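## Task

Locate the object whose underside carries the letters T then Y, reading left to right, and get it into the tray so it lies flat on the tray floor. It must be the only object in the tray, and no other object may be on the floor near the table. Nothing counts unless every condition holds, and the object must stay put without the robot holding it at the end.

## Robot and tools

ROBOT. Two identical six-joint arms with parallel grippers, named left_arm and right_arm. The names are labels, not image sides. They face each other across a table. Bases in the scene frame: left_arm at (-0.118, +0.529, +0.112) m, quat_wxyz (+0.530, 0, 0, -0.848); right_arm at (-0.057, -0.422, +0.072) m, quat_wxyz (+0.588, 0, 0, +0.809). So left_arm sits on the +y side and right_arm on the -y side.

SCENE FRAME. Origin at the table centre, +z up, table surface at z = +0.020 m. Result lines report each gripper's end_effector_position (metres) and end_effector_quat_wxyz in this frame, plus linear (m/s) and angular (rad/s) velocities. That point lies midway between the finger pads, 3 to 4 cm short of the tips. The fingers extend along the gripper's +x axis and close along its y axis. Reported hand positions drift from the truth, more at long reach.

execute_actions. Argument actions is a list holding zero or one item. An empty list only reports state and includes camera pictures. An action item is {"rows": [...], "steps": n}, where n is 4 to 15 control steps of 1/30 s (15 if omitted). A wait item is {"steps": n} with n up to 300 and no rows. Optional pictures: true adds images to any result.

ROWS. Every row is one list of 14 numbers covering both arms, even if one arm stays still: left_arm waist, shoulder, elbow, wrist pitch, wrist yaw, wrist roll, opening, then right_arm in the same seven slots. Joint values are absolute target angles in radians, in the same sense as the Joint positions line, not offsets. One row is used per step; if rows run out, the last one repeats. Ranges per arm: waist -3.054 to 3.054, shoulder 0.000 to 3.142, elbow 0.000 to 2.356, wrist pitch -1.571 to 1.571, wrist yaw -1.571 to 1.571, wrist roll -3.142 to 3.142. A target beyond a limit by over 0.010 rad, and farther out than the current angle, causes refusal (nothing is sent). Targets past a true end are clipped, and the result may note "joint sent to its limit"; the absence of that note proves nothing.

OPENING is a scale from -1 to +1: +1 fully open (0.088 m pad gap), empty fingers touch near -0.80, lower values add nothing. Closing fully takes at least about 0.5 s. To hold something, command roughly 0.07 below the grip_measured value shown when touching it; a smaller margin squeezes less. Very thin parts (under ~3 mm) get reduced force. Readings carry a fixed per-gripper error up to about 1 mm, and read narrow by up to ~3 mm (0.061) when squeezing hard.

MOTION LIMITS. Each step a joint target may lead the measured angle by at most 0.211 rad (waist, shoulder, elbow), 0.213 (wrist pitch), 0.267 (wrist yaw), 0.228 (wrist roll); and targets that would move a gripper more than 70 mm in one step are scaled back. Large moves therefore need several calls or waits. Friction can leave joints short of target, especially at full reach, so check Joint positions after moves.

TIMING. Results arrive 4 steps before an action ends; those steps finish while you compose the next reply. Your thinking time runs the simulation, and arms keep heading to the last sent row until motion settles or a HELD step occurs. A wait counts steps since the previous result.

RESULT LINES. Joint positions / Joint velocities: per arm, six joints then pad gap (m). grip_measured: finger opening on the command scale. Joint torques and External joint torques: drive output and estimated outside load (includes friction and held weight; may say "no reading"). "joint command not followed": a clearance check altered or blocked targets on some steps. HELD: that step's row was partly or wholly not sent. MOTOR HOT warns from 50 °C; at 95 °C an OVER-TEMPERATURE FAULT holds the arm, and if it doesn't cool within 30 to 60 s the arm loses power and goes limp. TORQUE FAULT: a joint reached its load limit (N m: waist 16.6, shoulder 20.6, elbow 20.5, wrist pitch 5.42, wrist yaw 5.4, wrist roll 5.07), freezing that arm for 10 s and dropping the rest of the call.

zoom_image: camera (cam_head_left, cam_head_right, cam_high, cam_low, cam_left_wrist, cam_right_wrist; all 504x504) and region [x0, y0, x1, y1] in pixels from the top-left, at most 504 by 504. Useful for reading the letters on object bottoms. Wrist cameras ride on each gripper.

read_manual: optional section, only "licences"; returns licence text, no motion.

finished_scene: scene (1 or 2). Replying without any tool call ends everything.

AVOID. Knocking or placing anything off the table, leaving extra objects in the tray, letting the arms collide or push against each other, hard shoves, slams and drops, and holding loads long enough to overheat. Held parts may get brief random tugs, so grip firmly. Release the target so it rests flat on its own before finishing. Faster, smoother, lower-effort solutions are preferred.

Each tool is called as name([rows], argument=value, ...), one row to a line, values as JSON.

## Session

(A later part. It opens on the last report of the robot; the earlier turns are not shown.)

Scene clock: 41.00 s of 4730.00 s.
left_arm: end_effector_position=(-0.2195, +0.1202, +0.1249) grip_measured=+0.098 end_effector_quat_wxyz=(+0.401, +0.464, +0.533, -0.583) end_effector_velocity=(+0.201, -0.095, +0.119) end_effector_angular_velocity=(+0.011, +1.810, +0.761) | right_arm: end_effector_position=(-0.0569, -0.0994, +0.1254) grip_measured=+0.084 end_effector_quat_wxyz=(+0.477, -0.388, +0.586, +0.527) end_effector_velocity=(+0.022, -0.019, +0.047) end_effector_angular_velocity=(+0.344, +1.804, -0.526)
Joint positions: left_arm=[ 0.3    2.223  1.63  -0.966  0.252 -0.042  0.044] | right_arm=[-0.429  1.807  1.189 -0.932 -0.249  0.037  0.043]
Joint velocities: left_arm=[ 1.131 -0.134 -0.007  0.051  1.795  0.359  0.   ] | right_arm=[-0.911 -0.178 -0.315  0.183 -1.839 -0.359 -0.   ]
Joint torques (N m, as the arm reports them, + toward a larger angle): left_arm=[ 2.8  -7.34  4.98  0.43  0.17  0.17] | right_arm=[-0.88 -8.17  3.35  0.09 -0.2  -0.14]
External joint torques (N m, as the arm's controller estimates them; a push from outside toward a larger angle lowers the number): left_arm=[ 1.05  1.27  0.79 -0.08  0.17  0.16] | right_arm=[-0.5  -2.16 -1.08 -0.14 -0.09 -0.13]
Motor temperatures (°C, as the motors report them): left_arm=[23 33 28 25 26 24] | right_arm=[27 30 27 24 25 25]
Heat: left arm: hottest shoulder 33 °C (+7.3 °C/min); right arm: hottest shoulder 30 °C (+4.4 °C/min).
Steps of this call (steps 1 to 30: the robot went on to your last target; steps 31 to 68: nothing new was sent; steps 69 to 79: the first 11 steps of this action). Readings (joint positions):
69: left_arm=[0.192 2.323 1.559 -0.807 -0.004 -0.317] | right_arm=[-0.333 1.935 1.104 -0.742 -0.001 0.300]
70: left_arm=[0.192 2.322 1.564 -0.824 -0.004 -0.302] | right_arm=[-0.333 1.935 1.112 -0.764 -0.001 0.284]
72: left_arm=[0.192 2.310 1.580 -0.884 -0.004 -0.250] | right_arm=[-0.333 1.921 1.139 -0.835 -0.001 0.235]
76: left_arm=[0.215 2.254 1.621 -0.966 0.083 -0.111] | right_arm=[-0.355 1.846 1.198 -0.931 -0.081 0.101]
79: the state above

execute_actions([
  {"rows": [[0.6257,2.2351,1.5678,-0.9035,0.7854,0,-0.03,-0.6772,1.7699,1.0529,-0.8540,-0.7854,0,-0.03],[0.6652,2.2368,1.5593,-0.8933,0.8568,0,-0.03,-0.7085,1.7652,1.0355,-0.8412,-0.8568,0,-0.03],[0.7046,2.2385,1.5508,-0.8831,0.9282,0,-0.03,-0.7398,1.7605,1.0180,-0.8285,-0.9282,0,-0.03],[0.7440,2.2402,1.5423,-0.8729,0.9996,0,-0.03,-0.7711,1.7558,1.0006,-0.8157,-0.9996,0,-0.03],[0.7835,2.2419,1.5338,-0.8627,1.071,0,-0.03,-0.8024,1.7511,0.9831,-0.8030,-1.071,0,-0.03],[0.8229,2.2436,1.5253,-0.8524,1.1424,0,-0.03,-0.8336,1.7463,0.9656,-0.7902,-1.1424,0,-0.03],[0.8623,2.2453,1.5168,-0.8422,1.2138,0,-0.03,-0.8649,1.7416,0.9482,-0.7775,-1.2138,0,-0.03],[0.9017,2.2470,1.5083,-0.8320,1.2852,0,-0.03,-0.8962,1.7369,0.9307,-0.7647,-1.2852,0,-0.03],[0.9412,2.2487,1.4998,-0.8218,1.3566,0,-0.03,-0.9275,1.7322,0.9133,-0.7520,-1.3566,0,-0.03],[0.9806,2.2504,1.4913,-0.8116,1.428,0,-0.03,-0.9588,1.7275,0.8958,-0.7392,-1.428,0,-0.03],[1.025,2.257,1.478,-0.800,1.5,0,-0.03,-0.995,1.716,0.872,-0.724,-1.5,0,-0.03]], "steps": 15},
], pictures=true)

Scene clock: 41.63 s of 4730.00 s.
left_arm: end_effector_position=(-0.0705, +0.0977, +0.1979) grip_measured=+0.099 end_effector_quat_wxyz=(+0.255, -0.060, +0.698, -0.666) end_effector_velocity=(+0.467, +0.056, +0.201) end_effector_angular_velocity=(-0.838, +1.816, +1.250) | right_arm: end_effector_position=(-0.0238, -0.1107, +0.1890) grip_measured=+0.085 end_effector_quat_wxyz=(+0.296, +0.108, +0.701, +0.639) end_effector_velocity=(+0.176, -0.063, +0.221) end_effector_angular_velocity=(+1.146, +1.658, -0.963)
Joint positions: left_arm=[ 0.904  2.236  1.517 -0.83   1.291 -0.004  0.044] | right_arm=[-0.899  1.748  0.934 -0.762 -1.29   0.003  0.043]
Joint velocities: left_arm=[ 1.292  0.071 -0.271  0.315  2.    -0.007 -0.   ] | right_arm=[-0.955 -0.183 -0.554  0.403 -2.015 -0.007 -0.   ]
Joint torques (N m, as the arm reports them, + toward a larger angle): left_arm=[ 0.04 -7.    4.78  0.44  0.95  0.22] | right_arm=[-0.18 -9.55  3.76  0.1  -0.8  -0.19]
External joint torques (N m, as the arm's controller estimates them; a push from outside toward a larger angle lowers the number): left_arm=[ 0.3   2.95 -0.16  0.03  0.28  0.16] | right_arm=[-0.11 -2.87 -1.11 -0.17 -0.1  -0.13]
Motor temperatures (°C, as the motors report them): left_arm=[23 33 28 25 26 24] | right_arm=[27 30 27 24 25 25]
Heat: left arm: hottest shoulder 33 °C (+7.2 °C/min); right arm: hottest shoulder 30 °C (+4.3 °C/min).
Steps of this call (steps 1 to 4: the last 4 steps of your previous action; steps 5 to 8: the robot went on to your last target; steps 9 to 19: the first 11 steps of this action). Readings (joint positions):
9: left_arm=[0.597 2.223 1.589 -0.918 0.679 -0.007] | right_arm=[-0.641 1.792 1.081 -0.870 -0.682 0.004]
10: left_arm=[0.606 2.223 1.585 -0.912 0.722 -0.006] | right_arm=[-0.650 1.788 1.074 -0.863 -0.724 0.004]
12: left_arm=[0.636 2.223 1.572 -0.898 0.833 -0.005] | right_arm=[-0.686 1.778 1.050 -0.846 -0.831 0.003]
16: left_arm=[0.772 2.230 1.542 -0.861 1.087 -0.005] | right_arm=[-0.804 1.762 0.986 -0.800 -1.087 0.003]
19: the state above

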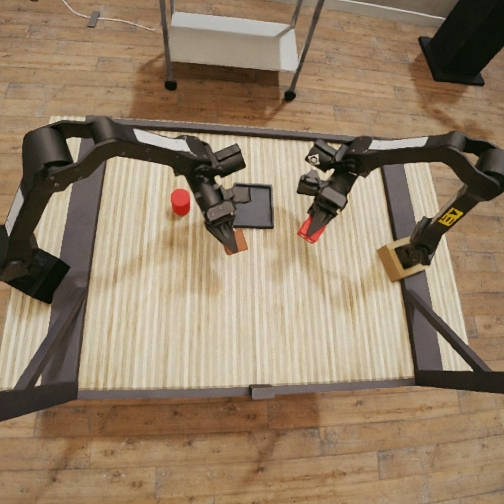

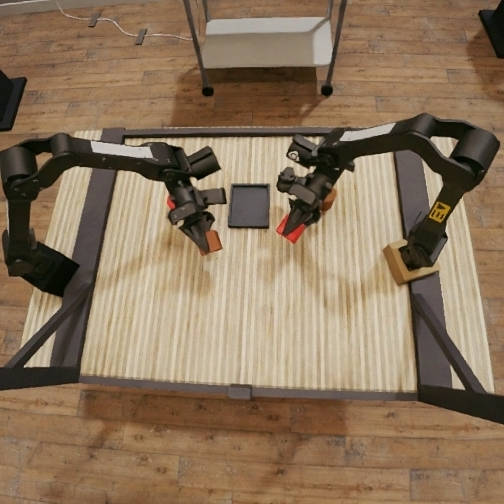

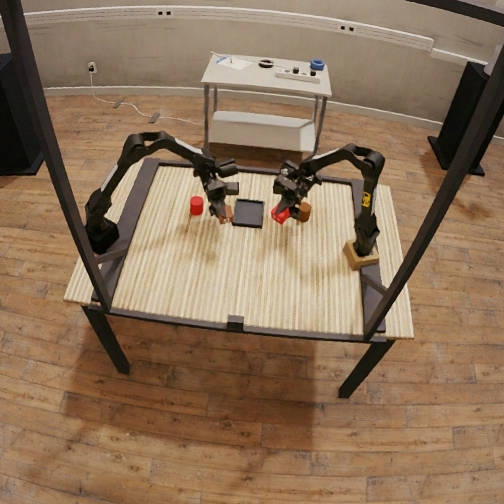

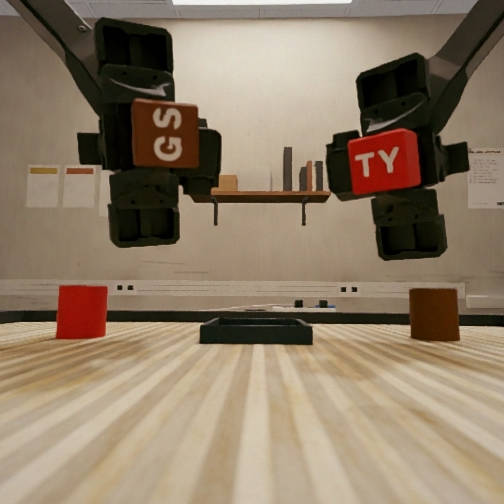

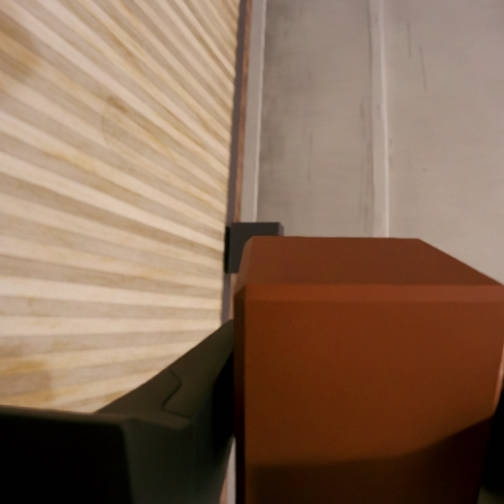

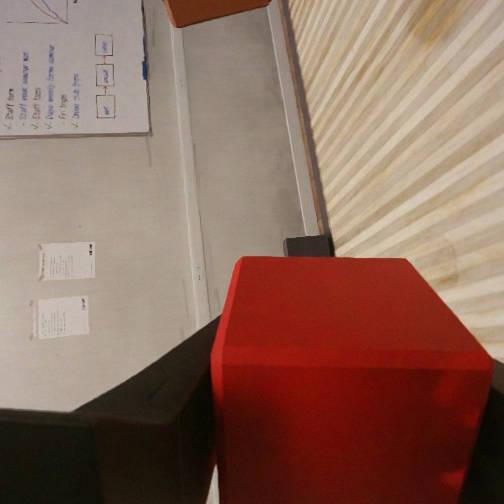

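execute_actions([
  {"rows": [[0.9952,2.2365,1.4676,-0.8019,1.4286,0,-0.03,-0.9751,1.7516,0.9362,-0.7554,-1.4286,-0.0174,-0.03],[0.9704,2.2208,1.4524,-0.8024,1.3572,0,-0.03,-0.9601,1.7805,0.9941,-0.7844,-1.3572,-0.0348,-0.03],[0.9456,2.2052,1.4373,-0.8029,1.2858,0,-0.03,-0.9452,1.8094,1.0520,-0.8134,-1.2858,-0.0521,-0.03],[0.9208,2.1895,1.4221,-0.8034,1.2144,0,-0.03,-0.9302,1.8383,1.1099,-0.8424,-1.2144,-0.0695,-0.03],[0.8960,2.1739,1.4070,-0.8040,1.143,0,-0.03,-0.9153,1.8672,1.1678,-0.8714,-1.143,-0.0869,-0.03],[0.8711,2.1582,1.3919,-0.8045,1.0716,0,-0.03,-0.9003,1.8961,1.2256,-0.9003,-1.0716,-0.1043,-0.03],[0.8463,2.1426,1.3767,-0.8050,1.0002,0,-0.03,-0.8854,1.9250,1.2835,-0.9293,-1.0002,-0.1217,-0.03],[0.8215,2.1269,1.3616,-0.8055,0.9288,0,-0.03,-0.8704,1.9539,1.3414,-0.9583,-0.9288,-0.1390,-0.03],[0.7967,2.1113,1.3464,-0.8060,0.8574,0,-0.03,-0.8555,1.9828,1.3993,-0.9873,-0.8574,-0.1564,-0.03],[0.7719,2.0956,1.3313,-0.8065,0.786,0,-0.03,-0.8405,2.0117,1.4572,-1.0163,-0.786,-0.1738,-0.03],[0.7471,2.0800,1.3162,-0.8070,0.7146,0,-0.03,-0.8256,2.0406,1.5151,-1.0453,-0.7146,-0.1912,-0.03],[0.7223,2.0643,1.3010,-0.8075,0.6432,0,-0.03,-0.8106,2.0695,1.5730,-1.0743,-0.6432,-0.2086,-0.03],[0.6975,2.0487,1.2859,-0.8080,0.5718,0,-0.03,-0.7957,2.0984,1.6309,-1.1033,-0.5718,-0.2259,-0.03],[0.6727,2.0330,1.2707,-0.8086,0.5004,0,-0.03,-0.7807,2.1273,1.6888,-1.1323,-0.5004,-0.2433,-0.03],[0.6479,2.0174,1.2556,-0.8091,0.429,0,-0.03,-0.7658,2.1562,1.7467,-1.1613,-0.429,-0.2607,-0.03]], "steps": 15},
])

Scene clock: 43.73 s of 4730.00 s.
left_arm: end_effector_position=(-0.0961, +0.1326, +0.1513) grip_measured=+0.099 end_effector_quat_wxyz=(+0.343, +0.103, +0.702, -0.615) end_effector_velocity=(-0.168, +0.137, -0.155) end_effector_angular_velocity=(+0.684, -1.895, -0.769) | right_arm: end_effector_position=(+0.0288, -0.0597, +0.1720) grip_measured=+0.085 end_effector_quat_wxyz=(+0.400, -0.061, +0.662, +0.630) end_effector_velocity=(+0.134, +0.162, -0.143) end_effector_angular_velocity=(-0.809, -1.872, +0.742)
Joint positions: left_arm=[ 0.815  2.138  1.367 -0.804  0.917 -0.004  0.044] | right_arm=[-0.873  1.945  1.34  -0.962 -0.918 -0.141  0.043]
Joint velocities: left_arm=[-0.774 -0.496 -0.427 -0.022 -2.015 -0.022 -0.   ] | right_arm=[ 0.442  0.842  1.604 -0.857  2.015 -0.505 -0.   ]
Joint torques (N m, as the arm reports them, + toward a larger angle): left_arm=[ 0.45 -9.13  5.01  0.22  0.45  0.2 ] | right_arm=[ 0.33 -7.87  5.99 -0.04 -0.32 -0.18]
External joint torques (N m, as the arm's controller estimates them; a push from outside toward a larger angle lowers the number): left_arm=[-0.23  0.49 -0.29 -0.31 -0.08  0.15] | right_arm=[ 0.2   0.28  0.72 -0.34  0.25 -0.14]
Motor temperatures (°C, as the motors report them): left_arm=[23 33 27 25 26 24] | right_arm=[27 30 27 24 25 25]
Heat: left arm: hottest shoulder 33 °C (+6.9 °C/min); right arm: hottest shoulder 30 °C (+4.1 °C/min).
Steps of this call (steps 1 to 4: the last 4 steps of your previous action; steps 5 to 30: the robot went on to your last target; steps 31 to 52: nothing new was sent; steps 53 to 63: the first 11 steps of this action). Readings (joint positions):
53: left_arm=[1.023 2.244 1.486 -0.802 1.489 -0.004] | right_arm=[-0.991 1.727 0.883 -0.730 -1.489 -0.001]
54: left_arm=[1.019 2.243 1.483 -0.801 1.464 -0.004] | right_arm=[-0.988 1.732 0.898 -0.746 -1.462 -0.007]
56: left_arm=[0.996 2.231 1.466 -0.801 1.369 -0.004] | right_arm=[-0.971 1.763 0.969 -0.781 -1.370 -0.030]
60: left_arm=[0.897 2.186 1.410 -0.802 1.121 -0.004] | right_arm=[-0.917 1.863 1.178 -0.878 -1.123 -0.090]
63: the state above

execute_actions([
  {"rows": [[0.6230,2.0017,1.2405,-0.8096,0.3576,0,-0.03,-0.7508,2.1851,1.8045,-1.1902,-0.3576,-0.2781,-0.03],[0.5982,1.9861,1.2253,-0.8101,0.2862,0,-0.03,-0.7359,2.2140,1.8624,-1.2192,-0.2862,-0.2955,-0.03],[0.5734,1.9704,1.2102,-0.8106,0.2148,0,-0.03,-0.7209,2.2429,1.9203,-1.2482,-0.2148,-0.3128,-0.03],[0.5486,1.9548,1.1950,-0.8111,0.1434,0,-0.03,-0.7060,2.2718,1.9782,-1.2772,-0.1434,-0.3302,-0.03],[0.5238,1.9391,1.1799,-0.8116,0.072,0,-0.03,-0.6910,2.3007,2.0361,-1.3062,-0.072,-0.3476,-0.03],[0.494,1.916,1.158,-0.8122,-0.05,0,-0.03,-0.672,2.340,2.101,-1.340,0.05,-0.370,-0.03],[0.494,1.916,1.158,-0.8122,-0.05,0,-0.03,-0.672,2.340,2.101,-1.340,0.05,-0.370,-0.03],[0.494,1.916,1.158,-0.8122,-0.05,0,-0.03,-0.672,2.340,2.101,-1.340,0.05,-0.370,-0.03],[0.494,1.916,1.158,-0.8122,-0.05,0,-0.03,-0.672,2.340,2.101,-1.340,0.05,-0.370,-0.03],[0.494,1.916,1.158,-0.8122,0,0,-0.03,-0.672,2.340,2.101,-1.340,0,-0.370,-0.03]], "steps": 15},
])

Scene clock: 44.40 s of 4730.00 s.
left_arm: end_effector_position=(-0.1059, +0.1963, +0.1200) grip_measured=+0.099 end_effector_quat_wxyz=(+0.508, +0.482, +0.517, -0.493) end_effector_velocity=(-0.011, +0.018, +0.015) end_effector_angular_velocity=(-0.002, -0.110, -0.073) | right_arm: end_effector_position=(+0.1002, +0.0007, +0.1518) grip_measured=+0.085 end_effector_quat_wxyz=(+0.500, -0.492, +0.502, +0.506) end_effector_velocity=(-0.041, +0.035, -0.001) end_effector_angular_velocity=(-0.060, -0.048, +0.244)
Joint positions: left_arm=[ 0.5    1.932  1.175 -0.813  0.02  -0.004  0.044] | right_arm=[-0.676  2.31   2.068 -1.324 -0.019 -0.359  0.043]
Joint velocities: left_arm=[-0.081 -0.095 -0.066 -0.022 -0.11  -0.007 -0.   ] | right_arm=[ 0.134  0.144  0.242 -0.139  0.066 -0.11   0.   ]
Joint torques (N m, as the arm reports them, + toward a larger angle): left_arm=[ 0.49 -7.39  5.08  0.51 -0.25  0.17] | right_arm=[ -0.44 -11.07   6.57  -0.03   0.19  -0.09]
External joint torques (N m, as the arm's controller estimates them; a push from outside toward a larger angle lowers the number): left_arm=[-0.15  0.35 -0.09 -0.04 -0.16  0.17] | right_arm=[ 0.22  0.31  0.55 -0.34  0.18 -0.09]
Motor temperatures (°C, as the motors report them): left_arm=[23 33 27 25 26 24] | right_arm=[27 30 27 24 25 25]
Heat: left arm: hottest shoulder 33 °C (+6.8 °C/min); right arm: hottest shoulder 30 °C (+4.1 °C/min).
Steps of this call (steps 1 to 4: the last 4 steps of your previous action; steps 5 to 9: the robot went on to your last target; steps 10 to 20: the first 11 steps of this action). Readings (joint positions):
10: left_arm=[0.649 2.031 1.268 -0.809 0.451 -0.004] | right_arm=[-0.767 2.135 1.724 -1.156 -0.451 -0.255]
11: left_arm=[0.643 2.025 1.262 -0.809 0.411 -0.004] | right_arm=[-0.763 2.146 1.752 -1.175 -0.413 -0.264]
13: left_arm=[0.618 2.004 1.240 -0.809 0.307 -0.004] | right_arm=[-0.749 2.186 1.836 -1.211 -0.310 -0.288]
17: left_arm=[0.528 1.950 1.188 -0.813 0.073 -0.004] | right_arm=[-0.700 2.282 2.020 -1.293 -0.071 -0.343]
20: the state above

execute_actions([
  {"steps": 12},
], pictures=true)

Scene clock: 44.80 s of 4730.00 s.
left_arm: end_effector_position=(-0.1044, +0.1985, +0.1198) grip_measured=+0.099 end_effector_quat_wxyz=(+0.510, +0.487, +0.513, -0.489) end_effector_velocity=(+0.000, +0.002, +0.002) end_effector_angular_velocity=(+0.003, -0.007, +0.005) | right_arm: end_effector_position=(+0.1005, +0.0028, +0.1531) grip_measured=+0.085 end_effector_quat_wxyz=(+0.498, -0.501, +0.497, +0.505) end_effector_velocity=(-0.001, -0.002, -0.002) end_effector_angular_velocity=(-0.009, +0.011, +0.005)
Joint positions: left_arm=[ 0.498  1.927  1.168 -0.813  0.005 -0.004  0.044] | right_arm=[-0.67   2.321  2.093 -1.338 -0.005 -0.367  0.043]
Joint velocities: left_arm=[-0.002 -0.007 -0.002 -0.007 -0.007 -0.007 -0.   ] | right_arm=[-0.002  0.002 -0.002 -0.007 -0.007 -0.007 -0.   ]
Joint torques (N m, as the arm reports them, + toward a larger angle): left_arm=[-0.36 -7.65  5.23  0.5  -0.17  0.16] | right_arm=[ -0.14 -10.92   6.46  -0.01   0.14  -0.13]
External joint torques (N m, as the arm's controller estimates them; a push from outside toward a larger angle lowers the number): left_arm=[-0.4   0.38 -0.13 -0.07 -0.16  0.16] | right_arm=[-0.15  0.17  0.63 -0.36  0.17 -0.13]
Motor temperatures (°C, as the motors report them): left_arm=[23 33 27 25 26 24] | right_arm=[27 30 27 24 25 25]
Heat: left arm: hottest shoulder 33 °C (+6.7 °C/min); right arm: hottest shoulder 30 °C (+4.0 °C/min).
Kept back: nothing.
Steps of this call (steps 1 to 4: the last 4 steps of your previous action; steps 5 to 12: the robot went on to your last target). Readings (joint positions):
1: left_arm=[0.498 1.930 1.173 -0.813 0.016 -0.004] | right_arm=[-0.672 2.314 2.074 -1.328 -0.016 -0.361]
2: left_arm=[0.498 1.929 1.172 -0.813 0.012 -0.004] | right_arm=[-0.670 2.317 2.079 -1.331 -0.013 -0.363]
4: left_arm=[0.498 1.927 1.170 -0.813 0.008 -0.004] | right_arm=[-0.670 2.320 2.086 -1.335 -0.009 -0.365]
8: left_arm=[0.498 1.927 1.168 -0.813 0.005 -0.004] | right_arm=[-0.670 2.321 2.092 -1.337 -0.006 -0.367]
12: the state above

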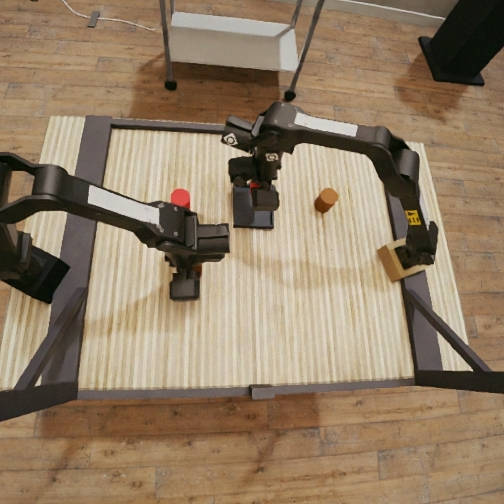

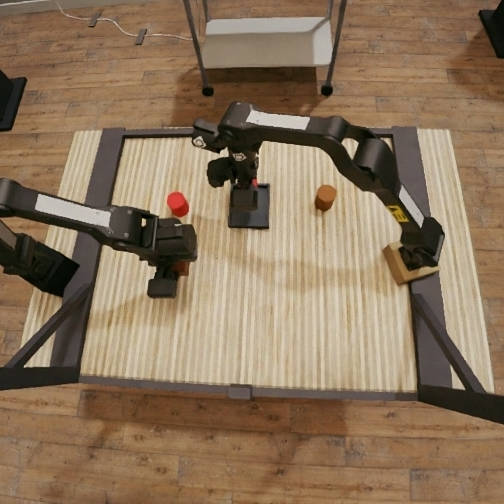

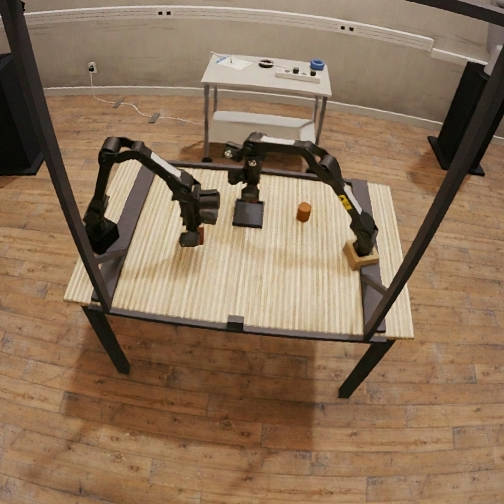

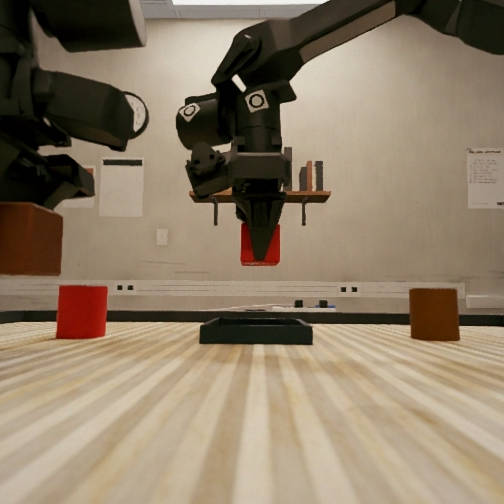

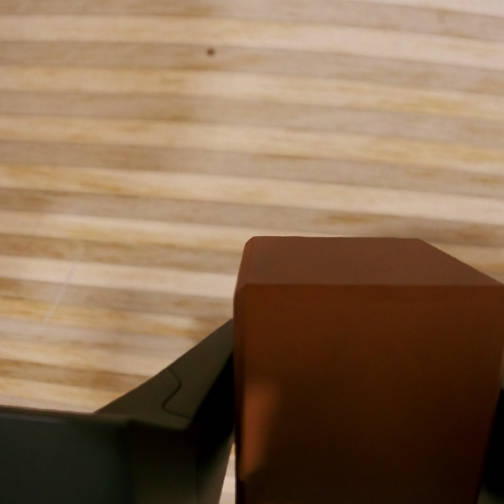

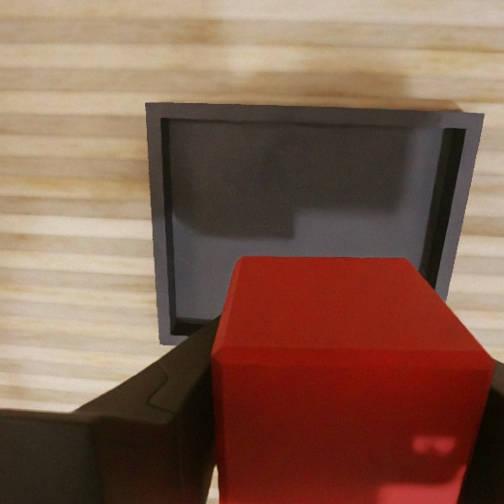

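execute_actions([
  {"rows": [[0.498,1.9435,1.1566,-0.7865,0,0,-0.03,-0.6723,2.3311,2.0716,-1.310,0,-0.368,-0.03],[0.498,1.960,1.1451,-0.760,0,0,-0.03,-0.6745,2.3413,2.0503,-1.282,0,-0.369,-0.03],[0.498,1.9765,1.1337,-0.7335,0,0,-0.03,-0.6768,2.3514,2.0289,-1.254,0,-0.370,-0.03],[0.498,1.993,1.1222,-0.707,0,0,-0.03,-0.679,2.3615,2.0075,-1.226,0,-0.371,-0.03],[0.498,2.0095,1.1108,-0.6805,0,0,-0.03,-0.6813,2.3716,1.9861,-1.198,0,-0.372,-0.03],[0.498,2.026,1.0994,-0.654,0,0,-0.03,-0.6835,2.3818,1.9648,-1.170,0,-0.373,-0.03],[0.498,2.0425,1.0879,-0.6275,0,0,-0.03,-0.6858,2.3919,1.9434,-1.142,0,-0.374,-0.03],[0.498,2.059,1.0765,-0.601,0,0,-0.03,-0.688,2.402,1.922,-1.114,0,-0.375,-0.03]], "steps": 12},
])

Scene clock: 46.03 s of 4730.00 s.
left_arm: end_effector_position=(-0.1041, +0.1927, +0.0876) grip_measured=+0.099 end_effector_quat_wxyz=(+0.516, +0.482, +0.507, -0.494) end_effector_velocity=(-0.002, +0.058, -0.241) end_effector_angular_velocity=(+0.232, +0.003, +0.005) | right_arm: end_effector_position=(+0.1064, +0.0101, +0.1175) grip_measured=+0.085 end_effector_quat_wxyz=(+0.507, -0.496, +0.489, +0.508) end_effector_velocity=(+0.026, -0.019, -0.291) end_effector_angular_velocity=(-0.173, +0.073, -0.049)
Joint positions: left_arm=[ 0.498  1.998  1.12  -0.672  0.004 -0.004  0.044] | right_arm=[-0.677  2.346  1.994 -1.188 -0.005 -0.37   0.043]
Joint velocities: left_arm=[-0.002  0.53  -0.369  0.667 -0.007 -0.007  0.   ] | right_arm=[-0.071  0.31  -0.618  0.74  -0.007 -0.022 -0.   ]
Joint torques (N m, as the arm reports them, + toward a larger angle): left_arm=[ 0.05 -5.51  4.61  0.56 -0.17  0.16] | right_arm=[-0.28 -9.98  4.06  0.1   0.13 -0.11]
External joint torques (N m, as the arm's controller estimates them; a push from outside toward a larger angle lowers the number): left_arm=[-0.01  2.4  -0.08  0.05 -0.16  0.16] | right_arm=[-0.15  0.45 -1.21 -0.17  0.15 -0.11]
Motor temperatures (°C, as the motors report them): left_arm=[23 33 27 25 26 24] | right_arm=[27 30 27 24 25 25]
Heat: left arm: hottest shoulder 33 °C (+6.5 °C/min); right arm: hottest shoulder 30 °C (+3.9 °C/min).
Steps of this call (steps 1 to 29: the robot went on to your last target; steps 30 to 37: the first 8 steps of this action). Readings (joint positions):
30: left_arm=[0.498 1.927 1.167 -0.811 0.005 -0.004] | right_arm=[-0.670 2.322 2.093 -1.337 -0.005 -0.367]
31: left_arm=[0.498 1.928 1.165 -0.801 0.005 -0.004] | right_arm=[-0.670 2.322 2.087 -1.326 -0.005 -0.367]
33: left_arm=[0.498 1.940 1.157 -0.763 0.005 -0.004] | right_arm=[-0.671 2.322 2.066 -1.285 -0.005 -0.367]
37: the state above

execute_actions([
  {"steps": 12},
], pictures=true)

Scene clock: 46.43 s of 4730.00 s.
left_arm: end_effector_position=(-0.1043, +0.1994, +0.0639) grip_measured=+0.099 end_effector_quat_wxyz=(+0.510, +0.487, +0.513, -0.489) end_effector_velocity=(-0.002, -0.002, +0.002) end_effector_angular_velocity=(-0.013, +0.007, -0.010) | right_arm: end_effector_position=(+0.1087, +0.0033, +0.0787) grip_measured=+0.085 end_effector_quat_wxyz=(+0.495, -0.501, +0.505, +0.499) end_effector_velocity=(-0.001, -0.003, -0.001) end_effector_angular_velocity=(-0.009, +0.011, -0.010)
Joint positions: left_arm=[ 0.498  2.051  1.083 -0.604  0.004 -0.004  0.044] | right_arm=[-0.687  2.397  1.927 -1.116 -0.004 -0.372  0.043]
Joint velocities: left_arm=[-0.002 -0.007 -0.002  0.007  0.007  0.007 -0.   ] | right_arm=[-0.002 -0.002 -0.007 -0.007 -0.007  0.007 -0.   ]
Joint torques (N m, as the arm reports them, + toward a larger angle): left_arm=[ 0.07 -5.95  4.9   0.61 -0.18  0.16] | right_arm=[ -0.1  -12.78   4.97   0.11   0.11  -0.13]
External joint torques (N m, as the arm's controller estimates them; a push from outside toward a larger angle lowers the number): left_arm=[ 0.08  2.45  0.06 -0.02 -0.18  0.16] | right_arm=[-0.09 -1.5  -0.62 -0.18  0.14 -0.13]
Motor temperatures (°C, as the motors report them): left_arm=[23 33 27 25 26 24] | right_arm=[27 31 27 24 25 25]
Heat: left arm: hottest shoulder 33 °C (+6.5 °C/min); right arm: hottest shoulder 31 °C (+5.2 °C/min).
Kept back: nothing.
Steps of this call (steps 1 to 4: the last 4 steps of your previous action; steps 5 to 12: the robot went on to your last target). Readings (joint positions):
1: left_arm=[0.498 2.015 1.109 -0.652 0.004 -0.004] | right_arm=[-0.679 2.357 1.976 -1.166 -0.005 -0.371]
2: left_arm=[0.498 2.029 1.100 -0.639 0.004 -0.004] | right_arm=[-0.681 2.369 1.961 -1.152 -0.005 -0.371]
4: left_arm=[0.498 2.046 1.087 -0.625 0.004 -0.004] | right_arm=[-0.685 2.388 1.939 -1.136 -0.004 -0.372]
8: left_arm=[0.498 2.050 1.083 -0.606 0.004 -0.004] | right_arm=[-0.687 2.397 1.927 -1.121 -0.004 -0.372]
12: the state above

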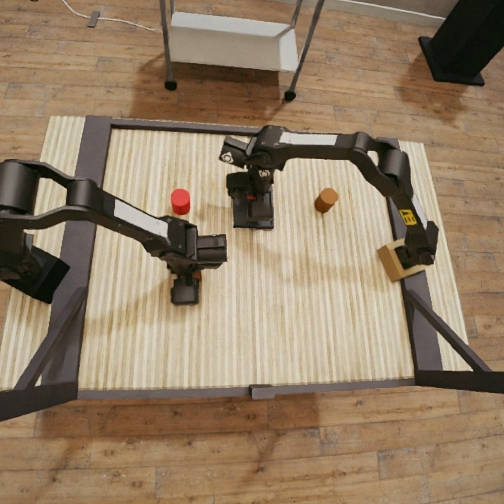

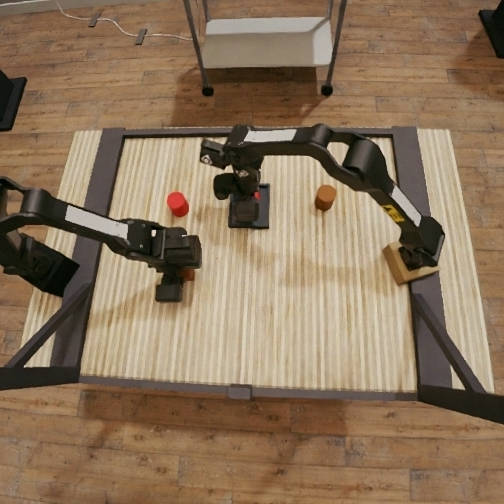

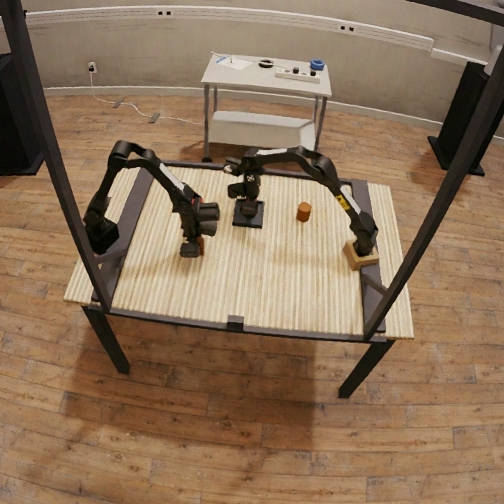

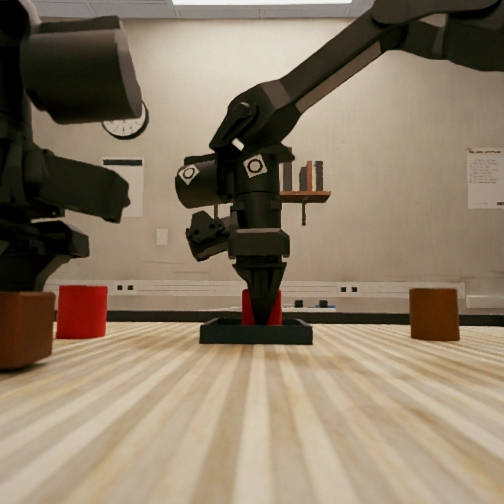

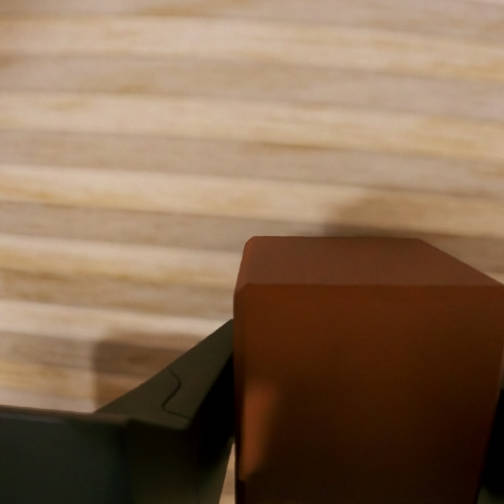

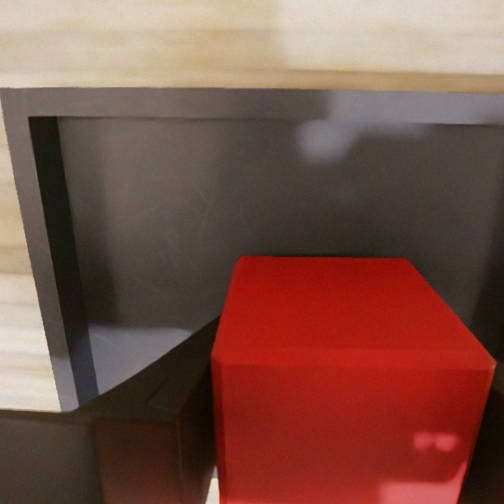

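execute_actions([
  {"rows": [[0.498,2.059,1.0765,-0.601,0,0,-0.03,-0.688,2.411,1.922,-1.090,0,-0.375,-0.03],[0.498,2.059,1.0765,-0.601,0,0,-0.03,-0.688,2.411,1.922,-1.090,0,-0.375,-0.03],[0.498,2.059,1.0765,-0.601,0,0,-0.03,-0.688,2.411,1.922,-1.090,0,-0.375,-0.03],[0.498,2.059,1.0765,-0.601,0,0,-0.03,-0.688,2.411,1.922,-1.090,0,-0.375,-0.03],[0.498,2.059,1.0765,-0.601,0,0,0.65,-0.688,2.411,1.922,-1.090,0,-0.375,0.45],[0.498,2.059,1.0765,-0.601,0,0,0.65,-0.688,2.411,1.922,-1.090,0,-0.375,0.45],[0.498,2.059,1.0765,-0.601,0,0,0.65,-0.688,2.411,1.922,-1.090,0,-0.375,0.45],[0.498,2.059,1.0765,-0.601,0,0,0.65,-0.688,2.411,1.922,-1.090,0,-0.375,0.45],[0.498,2.059,1.0765,-0.601,0,0,0.65,-0.688,2.411,1.922,-1.090,0,-0.375,0.45],[0.498,2.0285,1.0978,-0.6398,0,0,0.65,-0.688,2.3958,1.9563,-1.1295,0,-0.375,0.45],[0.498,2.006,1.1127,-0.6757,0,0,0.65,-0.688,2.3857,1.9857,-1.167,0,-0.375,0.45],[0.498,1.9835,1.1275,-0.7115,0,0,0.65,-0.688,2.3755,2.015,-1.2045,0,-0.375,0.45],[0.498,1.961,1.1423,-0.7473,0,0,0.65,-0.688,2.3653,2.0443,-1.242,0,-0.375,0.45],[0.498,1.9385,1.1572,-0.7832,0,0,0.65,-0.688,2.3552,2.0737,-1.2795,0,-0.375,0.45],[0.498,1.916,1.172,-0.819,0,0,0.65,-0.688,2.345,2.103,-1.317,0,-0.375,0.45]], "steps": 15},
])

Scene clock: 47.60 s of 4730.00 s.
left_arm: end_effector_position=(-0.1044, +0.2011, +0.0655) grip_measured=+0.574 end_effector_quat_wxyz=(+0.508, +0.489, +0.516, -0.486) end_effector_velocity=(-0.003, +0.073, +0.065) end_effector_angular_velocity=(+0.383, +0.009, +0.019) | right_arm: end_effector_position=(+0.1101, +0.0066, +0.0810) grip_measured=+0.397 end_effector_quat_wxyz=(+0.499, -0.499, +0.501, +0.501) end_effector_velocity=(-0.022, -0.051, +0.078) end_effector_angular_velocity=(-0.304, +0.142, +0.005)
Joint positions: left_arm=[ 0.498  2.048  1.086 -0.62   0.004 -0.004  0.067] | right_arm=[-0.687  2.397  1.937 -1.112 -0.004 -0.372  0.058]
Joint velocities: left_arm=[-0.002 -0.134  0.12  -0.637 -0.007 -0.022  0.036] | right_arm=[-0.002  0.002  0.32  -0.652 -0.022 -0.007  0.024]
Joint torques (N m, as the arm reports them, + toward a larger angle): left_arm=[ 0.06 -8.88  7.06  0.19 -0.17  0.17] | right_arm=[ -0.17 -14.04   7.01   0.03   0.11  -0.12]
External joint torques (N m, as the arm's controller estimates them; a push from outside toward a larger angle lowers the number): left_arm=[ 0.06  0.84  1.78 -0.42 -0.16  0.17] | right_arm=[-0.17 -1.08  0.63 -0.35  0.15 -0.12]
Motor temperatures (°C, as the motors report them): left_arm=[23 33 27 25 26 24] | right_arm=[27 31 27 24 25 25]
Heat: left arm: hottest shoulder 33 °C (+6.3 °C/min); right arm: hottest shoulder 31 °C (+5.0 °C/min).
Steps of this call (steps 1 to 24: the robot went on to your last target; steps 25 to 35: the first 11 steps of this action). Readings (joint positions):
25: left_arm=[0.498 2.051 1.083 -0.603 0.004 -0.004] | right_arm=[-0.687 2.397 1.926 -1.113 -0.004 -0.372]
26: left_arm=[0.498 2.051 1.083 -0.603 0.004 -0.004] | right_arm=[-0.687 2.397 1.926 -1.106 -0.004 -0.372]
28: left_arm=[0.498 2.051 1.083 -0.603 0.004 -0.004] | right_arm=[-0.687 2.397 1.926 -1.098 -0.004 -0.372]
32: left_arm=[0.498 2.051 1.083 -0.603 0.004 -0.004] | right_arm=[-0.687 2.397 1.926 -1.093 -0.004 -0.372]
35: the state above

execute_actions([
  {"steps": 9},
])

Scene clock: 48.00 s of 4730.00 s.
left_arm: end_effector_position=(-0.1042, +0.1967, +0.1231) grip_measured=+0.646 end_effector_quat_wxyz=(+0.513, +0.484, +0.510, -0.492) end_effector_velocity=(+0.001, +0.028, -0.000) end_effector_angular_velocity=(+0.125, -0.002, +0.010) | right_arm: end_effector_position=(+0.1103, +0.0070, +0.1449) grip_measured=+0.446 end_effector_quat_wxyz=(+0.505, -0.496, +0.495, +0.504) end_effector_velocity=(-0.005, -0.008, +0.009) end_effector_angular_velocity=(-0.026, +0.034, -0.009)
Joint positions: left_arm=[ 0.498  1.918  1.17  -0.812  0.004 -0.004  0.071] | right_arm=[-0.687  2.344  2.1   -1.308 -0.004 -0.372  0.061]
Joint velocities: left_arm=[ 0.002 -0.002 -0.002 -0.125 -0.007 -0.007  0.   ] | right_arm=[-0.002 -0.007  0.022 -0.066 -0.022  0.007  0.   ]
Joint torques (N m, as the arm reports them, + toward a larger angle): left_arm=[ 0.06 -6.73  6.76  0.35 -0.16  0.16] | right_arm=[ -0.09 -12.97   5.77  -0.04   0.11  -0.12]
External joint torques (N m, as the arm's controller estimates them; a push from outside toward a larger angle lowers the number): left_arm=[ 0.03  1.35  1.28 -0.34 -0.15  0.16] | right_arm=[-0.11 -2.65  0.36 -0.36  0.15 -0.12]
Motor temperatures (°C, as the motors report them): left_arm=[23 33 27 25 26 24] | right_arm=[27 31 27 24 25 25]
Heat: left arm: hottest shoulder 33 °C (+6.2 °C/min); right arm: hottest shoulder 31 °C (+5.0 °C/min).
Kept back: nothing.
Steps of this call (steps 1 to 4: the last 4 steps of your previous action; steps 5 to 12: the robot went on to your last target). Readings (joint positions):
1: left_arm=[0.498 2.041 1.091 -0.644 0.004 -0.004] | right_arm=[-0.687 2.397 1.950 -1.136 -0.004 -0.372]
2: left_arm=[0.498 2.030 1.096 -0.672 0.004 -0.004] | right_arm=[-0.687 2.397 1.967 -1.163 -0.004 -0.372]
4: left_arm=[0.498 1.996 1.116 -0.731 0.004 -0.004] | right_arm=[-0.687 2.394 2.016 -1.222 -0.004 -0.372]
8: left_arm=[0.498 1.930 1.161 -0.791 0.004 -0.004] | right_arm=[-0.687 2.361 2.081 -1.290 -0.004 -0.372]
12: the state above

execute_actions([
  {"rows": [[0.5715,1.8900,1.1863,-0.8598,0,0,0.65,-0.7345,2.2876,2.0543,-1.3237,0,-0.3472,0.45],[0.6449,1.8621,1.2026,-0.9046,0,0,0.65,-0.7821,2.2313,2.0086,-1.3354,0,-0.3224,0.45],[0.7184,1.8341,1.2190,-0.9494,0,0,0.65,-0.8296,2.1749,1.9630,-1.3470,0,-0.2976,0.45],[0.7919,1.8061,1.2353,-0.9942,0,0,0.65,-0.8771,2.1185,1.9173,-1.3587,0,-0.2728,0.45],[0.8654,1.7782,1.2516,-1.0391,0,0,0.65,-0.9247,2.0622,1.8716,-1.3704,0,-0.248,0.45],[0.9388,1.7502,1.2679,-1.0839,0,0,0.65,-0.9722,2.0058,1.8259,-1.3821,0,-0.2232,0.45],[1.0123,1.7222,1.2842,-1.1287,0,0,0.65,-1.0197,1.9494,1.7802,-1.3938,0,-0.1984,0.45],[1.0858,1.6942,1.3006,-1.1735,0,0,0.65,-1.0672,1.8930,1.7346,-1.4054,0,-0.1736,0.45],[1.1592,1.6663,1.3169,-1.2183,0,0,0.65,-1.1148,1.8367,1.6889,-1.4171,0,-0.1488,0.45],[1.2327,1.6383,1.3332,-1.2631,0,0,0.65,-1.1623,1.7803,1.6432,-1.4288,0,-0.124,0.45],[1.3062,1.6103,1.3495,-1.3079,0,0,0.65,-1.2098,1.7239,1.5975,-1.4405,0,-0.0992,0.45],[1.3796,1.5824,1.3658,-1.3527,0,0,0.65,-1.2574,1.6676,1.5518,-1.4522,0,-0.0744,0.45],[1.4531,1.5544,1.3822,-1.3975,0,0,0.65,-1.3049,1.6112,1.5062,-1.4638,0,-0.0496,0.45],[1.5266,1.5264,1.3985,-1.4423,0,0,0.65,-1.3524,1.5548,1.4605,-1.4755,0,-0.0248,0.45],[1.6,1.4984,1.4148,-1.4872,0,0,0.65,-1.4,1.4984,1.4148,-1.4872,0,0,0.45]], "steps": 15},
])

Scene clock: 49.13 s of 4730.00 s.
left_arm: end_effector_position=(+0.0129, +0.2535, +0.2058) grip_measured=+0.647 end_effector_quat_wxyz=(+0.593, +0.378, +0.604, -0.374) end_effector_velocity=(+0.291, +0.277, +0.335) end_effector_angular_velocity=(-0.039, -0.059, +1.240) | right_arm: end_effector_position=(+0.1785, -0.1193, +0.1930) grip_measured=+0.447 end_effector_quat_wxyz=(+0.583, -0.379, +0.617, +0.369) end_effector_velocity=(+0.161, -0.512, +0.131) end_effector_angular_velocity=(-0.258, +0.169, -1.807)
Joint positions: left_arm=[ 0.9    1.73   1.281 -1.138  0.004 -0.003  0.071] | right_arm=[-0.976  2.052  1.818 -1.387 -0.004 -0.207  0.061]
Joint velocities: left_arm=[ 1.233 -0.779  0.447 -1.165 -0.037 -0.007 -0.   ] | right_arm=[-1.155 -1.023 -1.013 -0.315 -0.007  0.652 -0.   ]
Joint torques (N m, as the arm reports them, + toward a larger angle): left_arm=[ 0.03 -6.93  7.91  0.03 -0.11  0.1 ] | right_arm=[  0.31 -12.6    4.12  -0.19   0.07   0.05]
External joint torques (N m, as the arm's controller estimates them; a push from outside toward a larger angle lowers the number): left_arm=[ 0.3   0.38  2.4  -0.32 -0.12  0.09] | right_arm=[-0.35 -3.29 -1.26 -0.27  0.14  0.06]
Motor temperatures (°C, as the motors report them): left_arm=[23 34 28 25 26 24] | right_arm=[27 31 27 24 25 25]
Heat: left arm: hottest shoulder 34 °C (+7.3 °C/min); right arm: hottest shoulder 31 °C (+4.9 °C/min).
Steps of this call (steps 1 to 23: the robot went on to your last target; steps 24 to 34: the first 11 steps of this action). Readings (joint positions):
24: left_arm=[0.500 1.917 1.171 -0.822 0.005 -0.004] | right_arm=[-0.688 2.341 2.097 -1.315 -0.004 -0.371]
25: left_arm=[0.514 1.913 1.174 -0.839 0.006 -0.003] | right_arm=[-0.693 2.329 2.082 -1.315 -0.004 -0.362]
27: left_arm=[0.588 1.891 1.184 -0.895 0.007 -0.003] | right_arm=[-0.727 2.283 2.028 -1.333 -0.004 -0.334]
31: left_arm=[0.773 1.808 1.234 -1.023 0.004 -0.003] | right_arm=[-0.861 2.157 1.917 -1.356 -0.004 -0.270]
34: the state above

execute_actions([
  {"steps": 25},
], pictures=true)

Scene clock: 49.97 s of 4730.00 s.
left_arm: end_effector_position=(+0.1094, +0.4252, +0.2976) grip_measured=+0.647 end_effector_quat_wxyz=(+0.688, +0.151, +0.694, -0.148) end_effector_velocity=(-0.005, +0.005, -0.001) end_effector_angular_velocity=(+0.018, +0.021, +0.015) | right_arm: end_effector_position=(+0.1657, -0.3042, +0.2618) grip_measured=+0.448 end_effector_quat_wxyz=(+0.689, -0.172, +0.683, +0.172) end_effector_velocity=(+0.001, +0.001, -0.000) end_effector_angular_velocity=(+0.010, -0.003, +0.005)
Joint positions: left_arm=[ 1.596  1.504  1.409 -1.485 -0.002 -0.003  0.071] | right_arm=[-1.397  1.499  1.424 -1.487  0.001 -0.003  0.061]
Joint velocities: left_arm=[ 0.007 -0.002 -0.007 -0.022 -0.007 -0.007 -0.   ] | right_arm=[-0.002 -0.002 -0.002  0.007 -0.007 -0.007 -0.   ]
Joint torques (N m, as the arm reports them, + toward a larger angle): left_arm=[ 0.39 -4.99  8.13  0.26  0.08  0.12] | right_arm=[-0.29 -6.66  4.6   0.08 -0.05  0.05]
External joint torques (N m, as the arm's controller estimates them; a push from outside toward a larger angle lowers the number): left_arm=[ 0.42  0.44  2.19 -0.3   0.09  0.11] | right_arm=[-0.31 -1.43 -1.21 -0.29 -0.04  0.05]
Motor temperatures (°C, as the motors report them): left_arm=[23 34 28 25 26 24] | right_arm=[27 32 27 24 25 25]
Heat: left arm: hottest shoulder 34 °C (+7.2 °C/min); right arm: hottest shoulder 32 °C (+6.0 °C/min).
Kept back: nothing.
Steps of this call (steps 1 to 4: the last 4 steps of your previous action; steps 5 to 25: the robot went on to your last target). Readings (joint positions):
1: left_arm=[0.941 1.704 1.296 -1.178 0.004 -0.003] | right_arm=[-1.015 2.018 1.783 -1.397 -0.004 -0.184]
2: left_arm=[0.982 1.677 1.311 -1.219 0.004 -0.003] | right_arm=[-1.054 1.984 1.748 -1.408 -0.004 -0.161]
4: left_arm=[1.065 1.624 1.341 -1.301 0.004 -0.003] | right_arm=[-1.132 1.914 1.676 -1.431 -0.004 -0.112]
8: left_arm=[1.261 1.532 1.393 -1.431 0.004 -0.003] | right_arm=[-1.299 1.755 1.521 -1.465 -0.003 -0.041]
25: the state above

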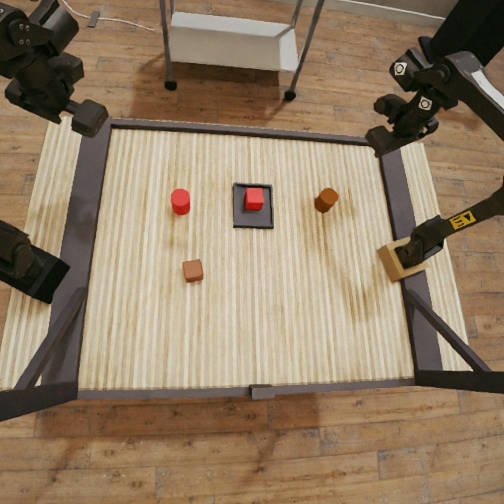

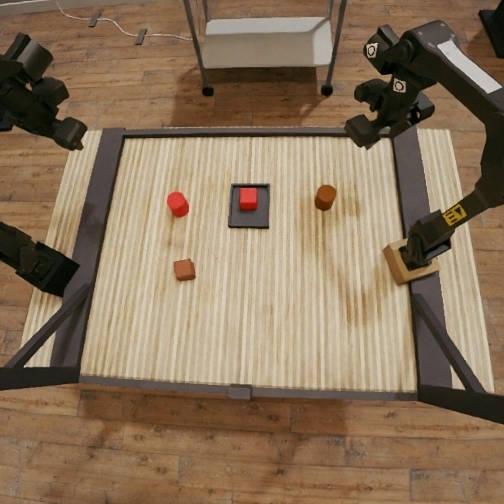

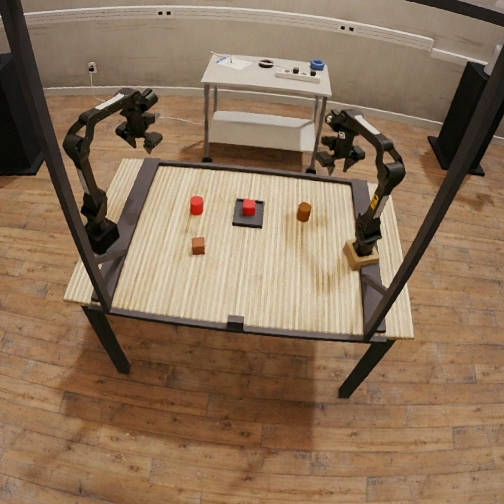

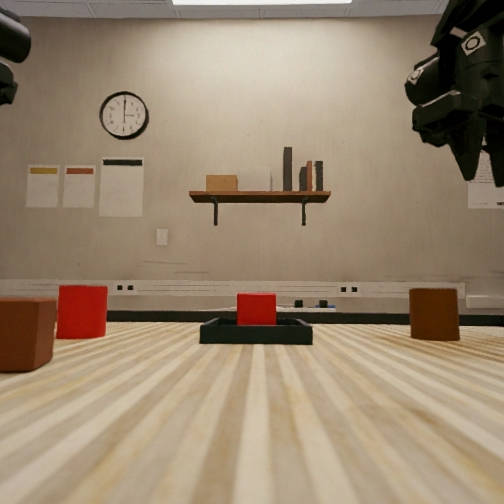

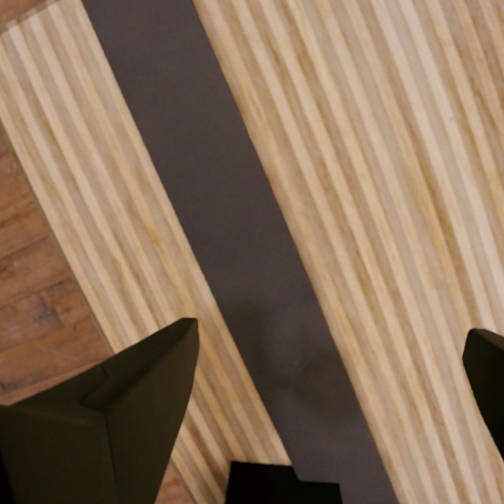

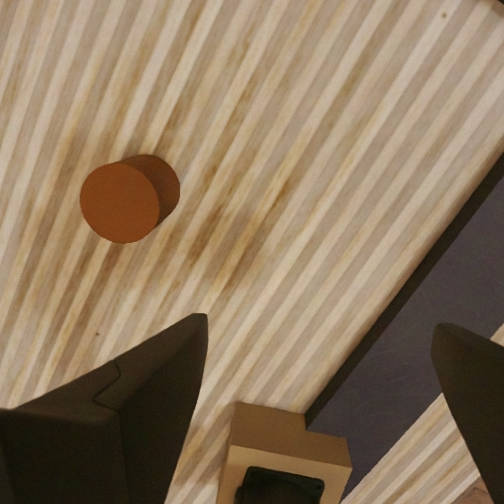

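The red cube, whose bottom read "TY", is sitting flat near the centre of the tray. The other three objects are upright on the table, clear of the tray.

finished_scene(scene=2)

The scene is finished: the task was done.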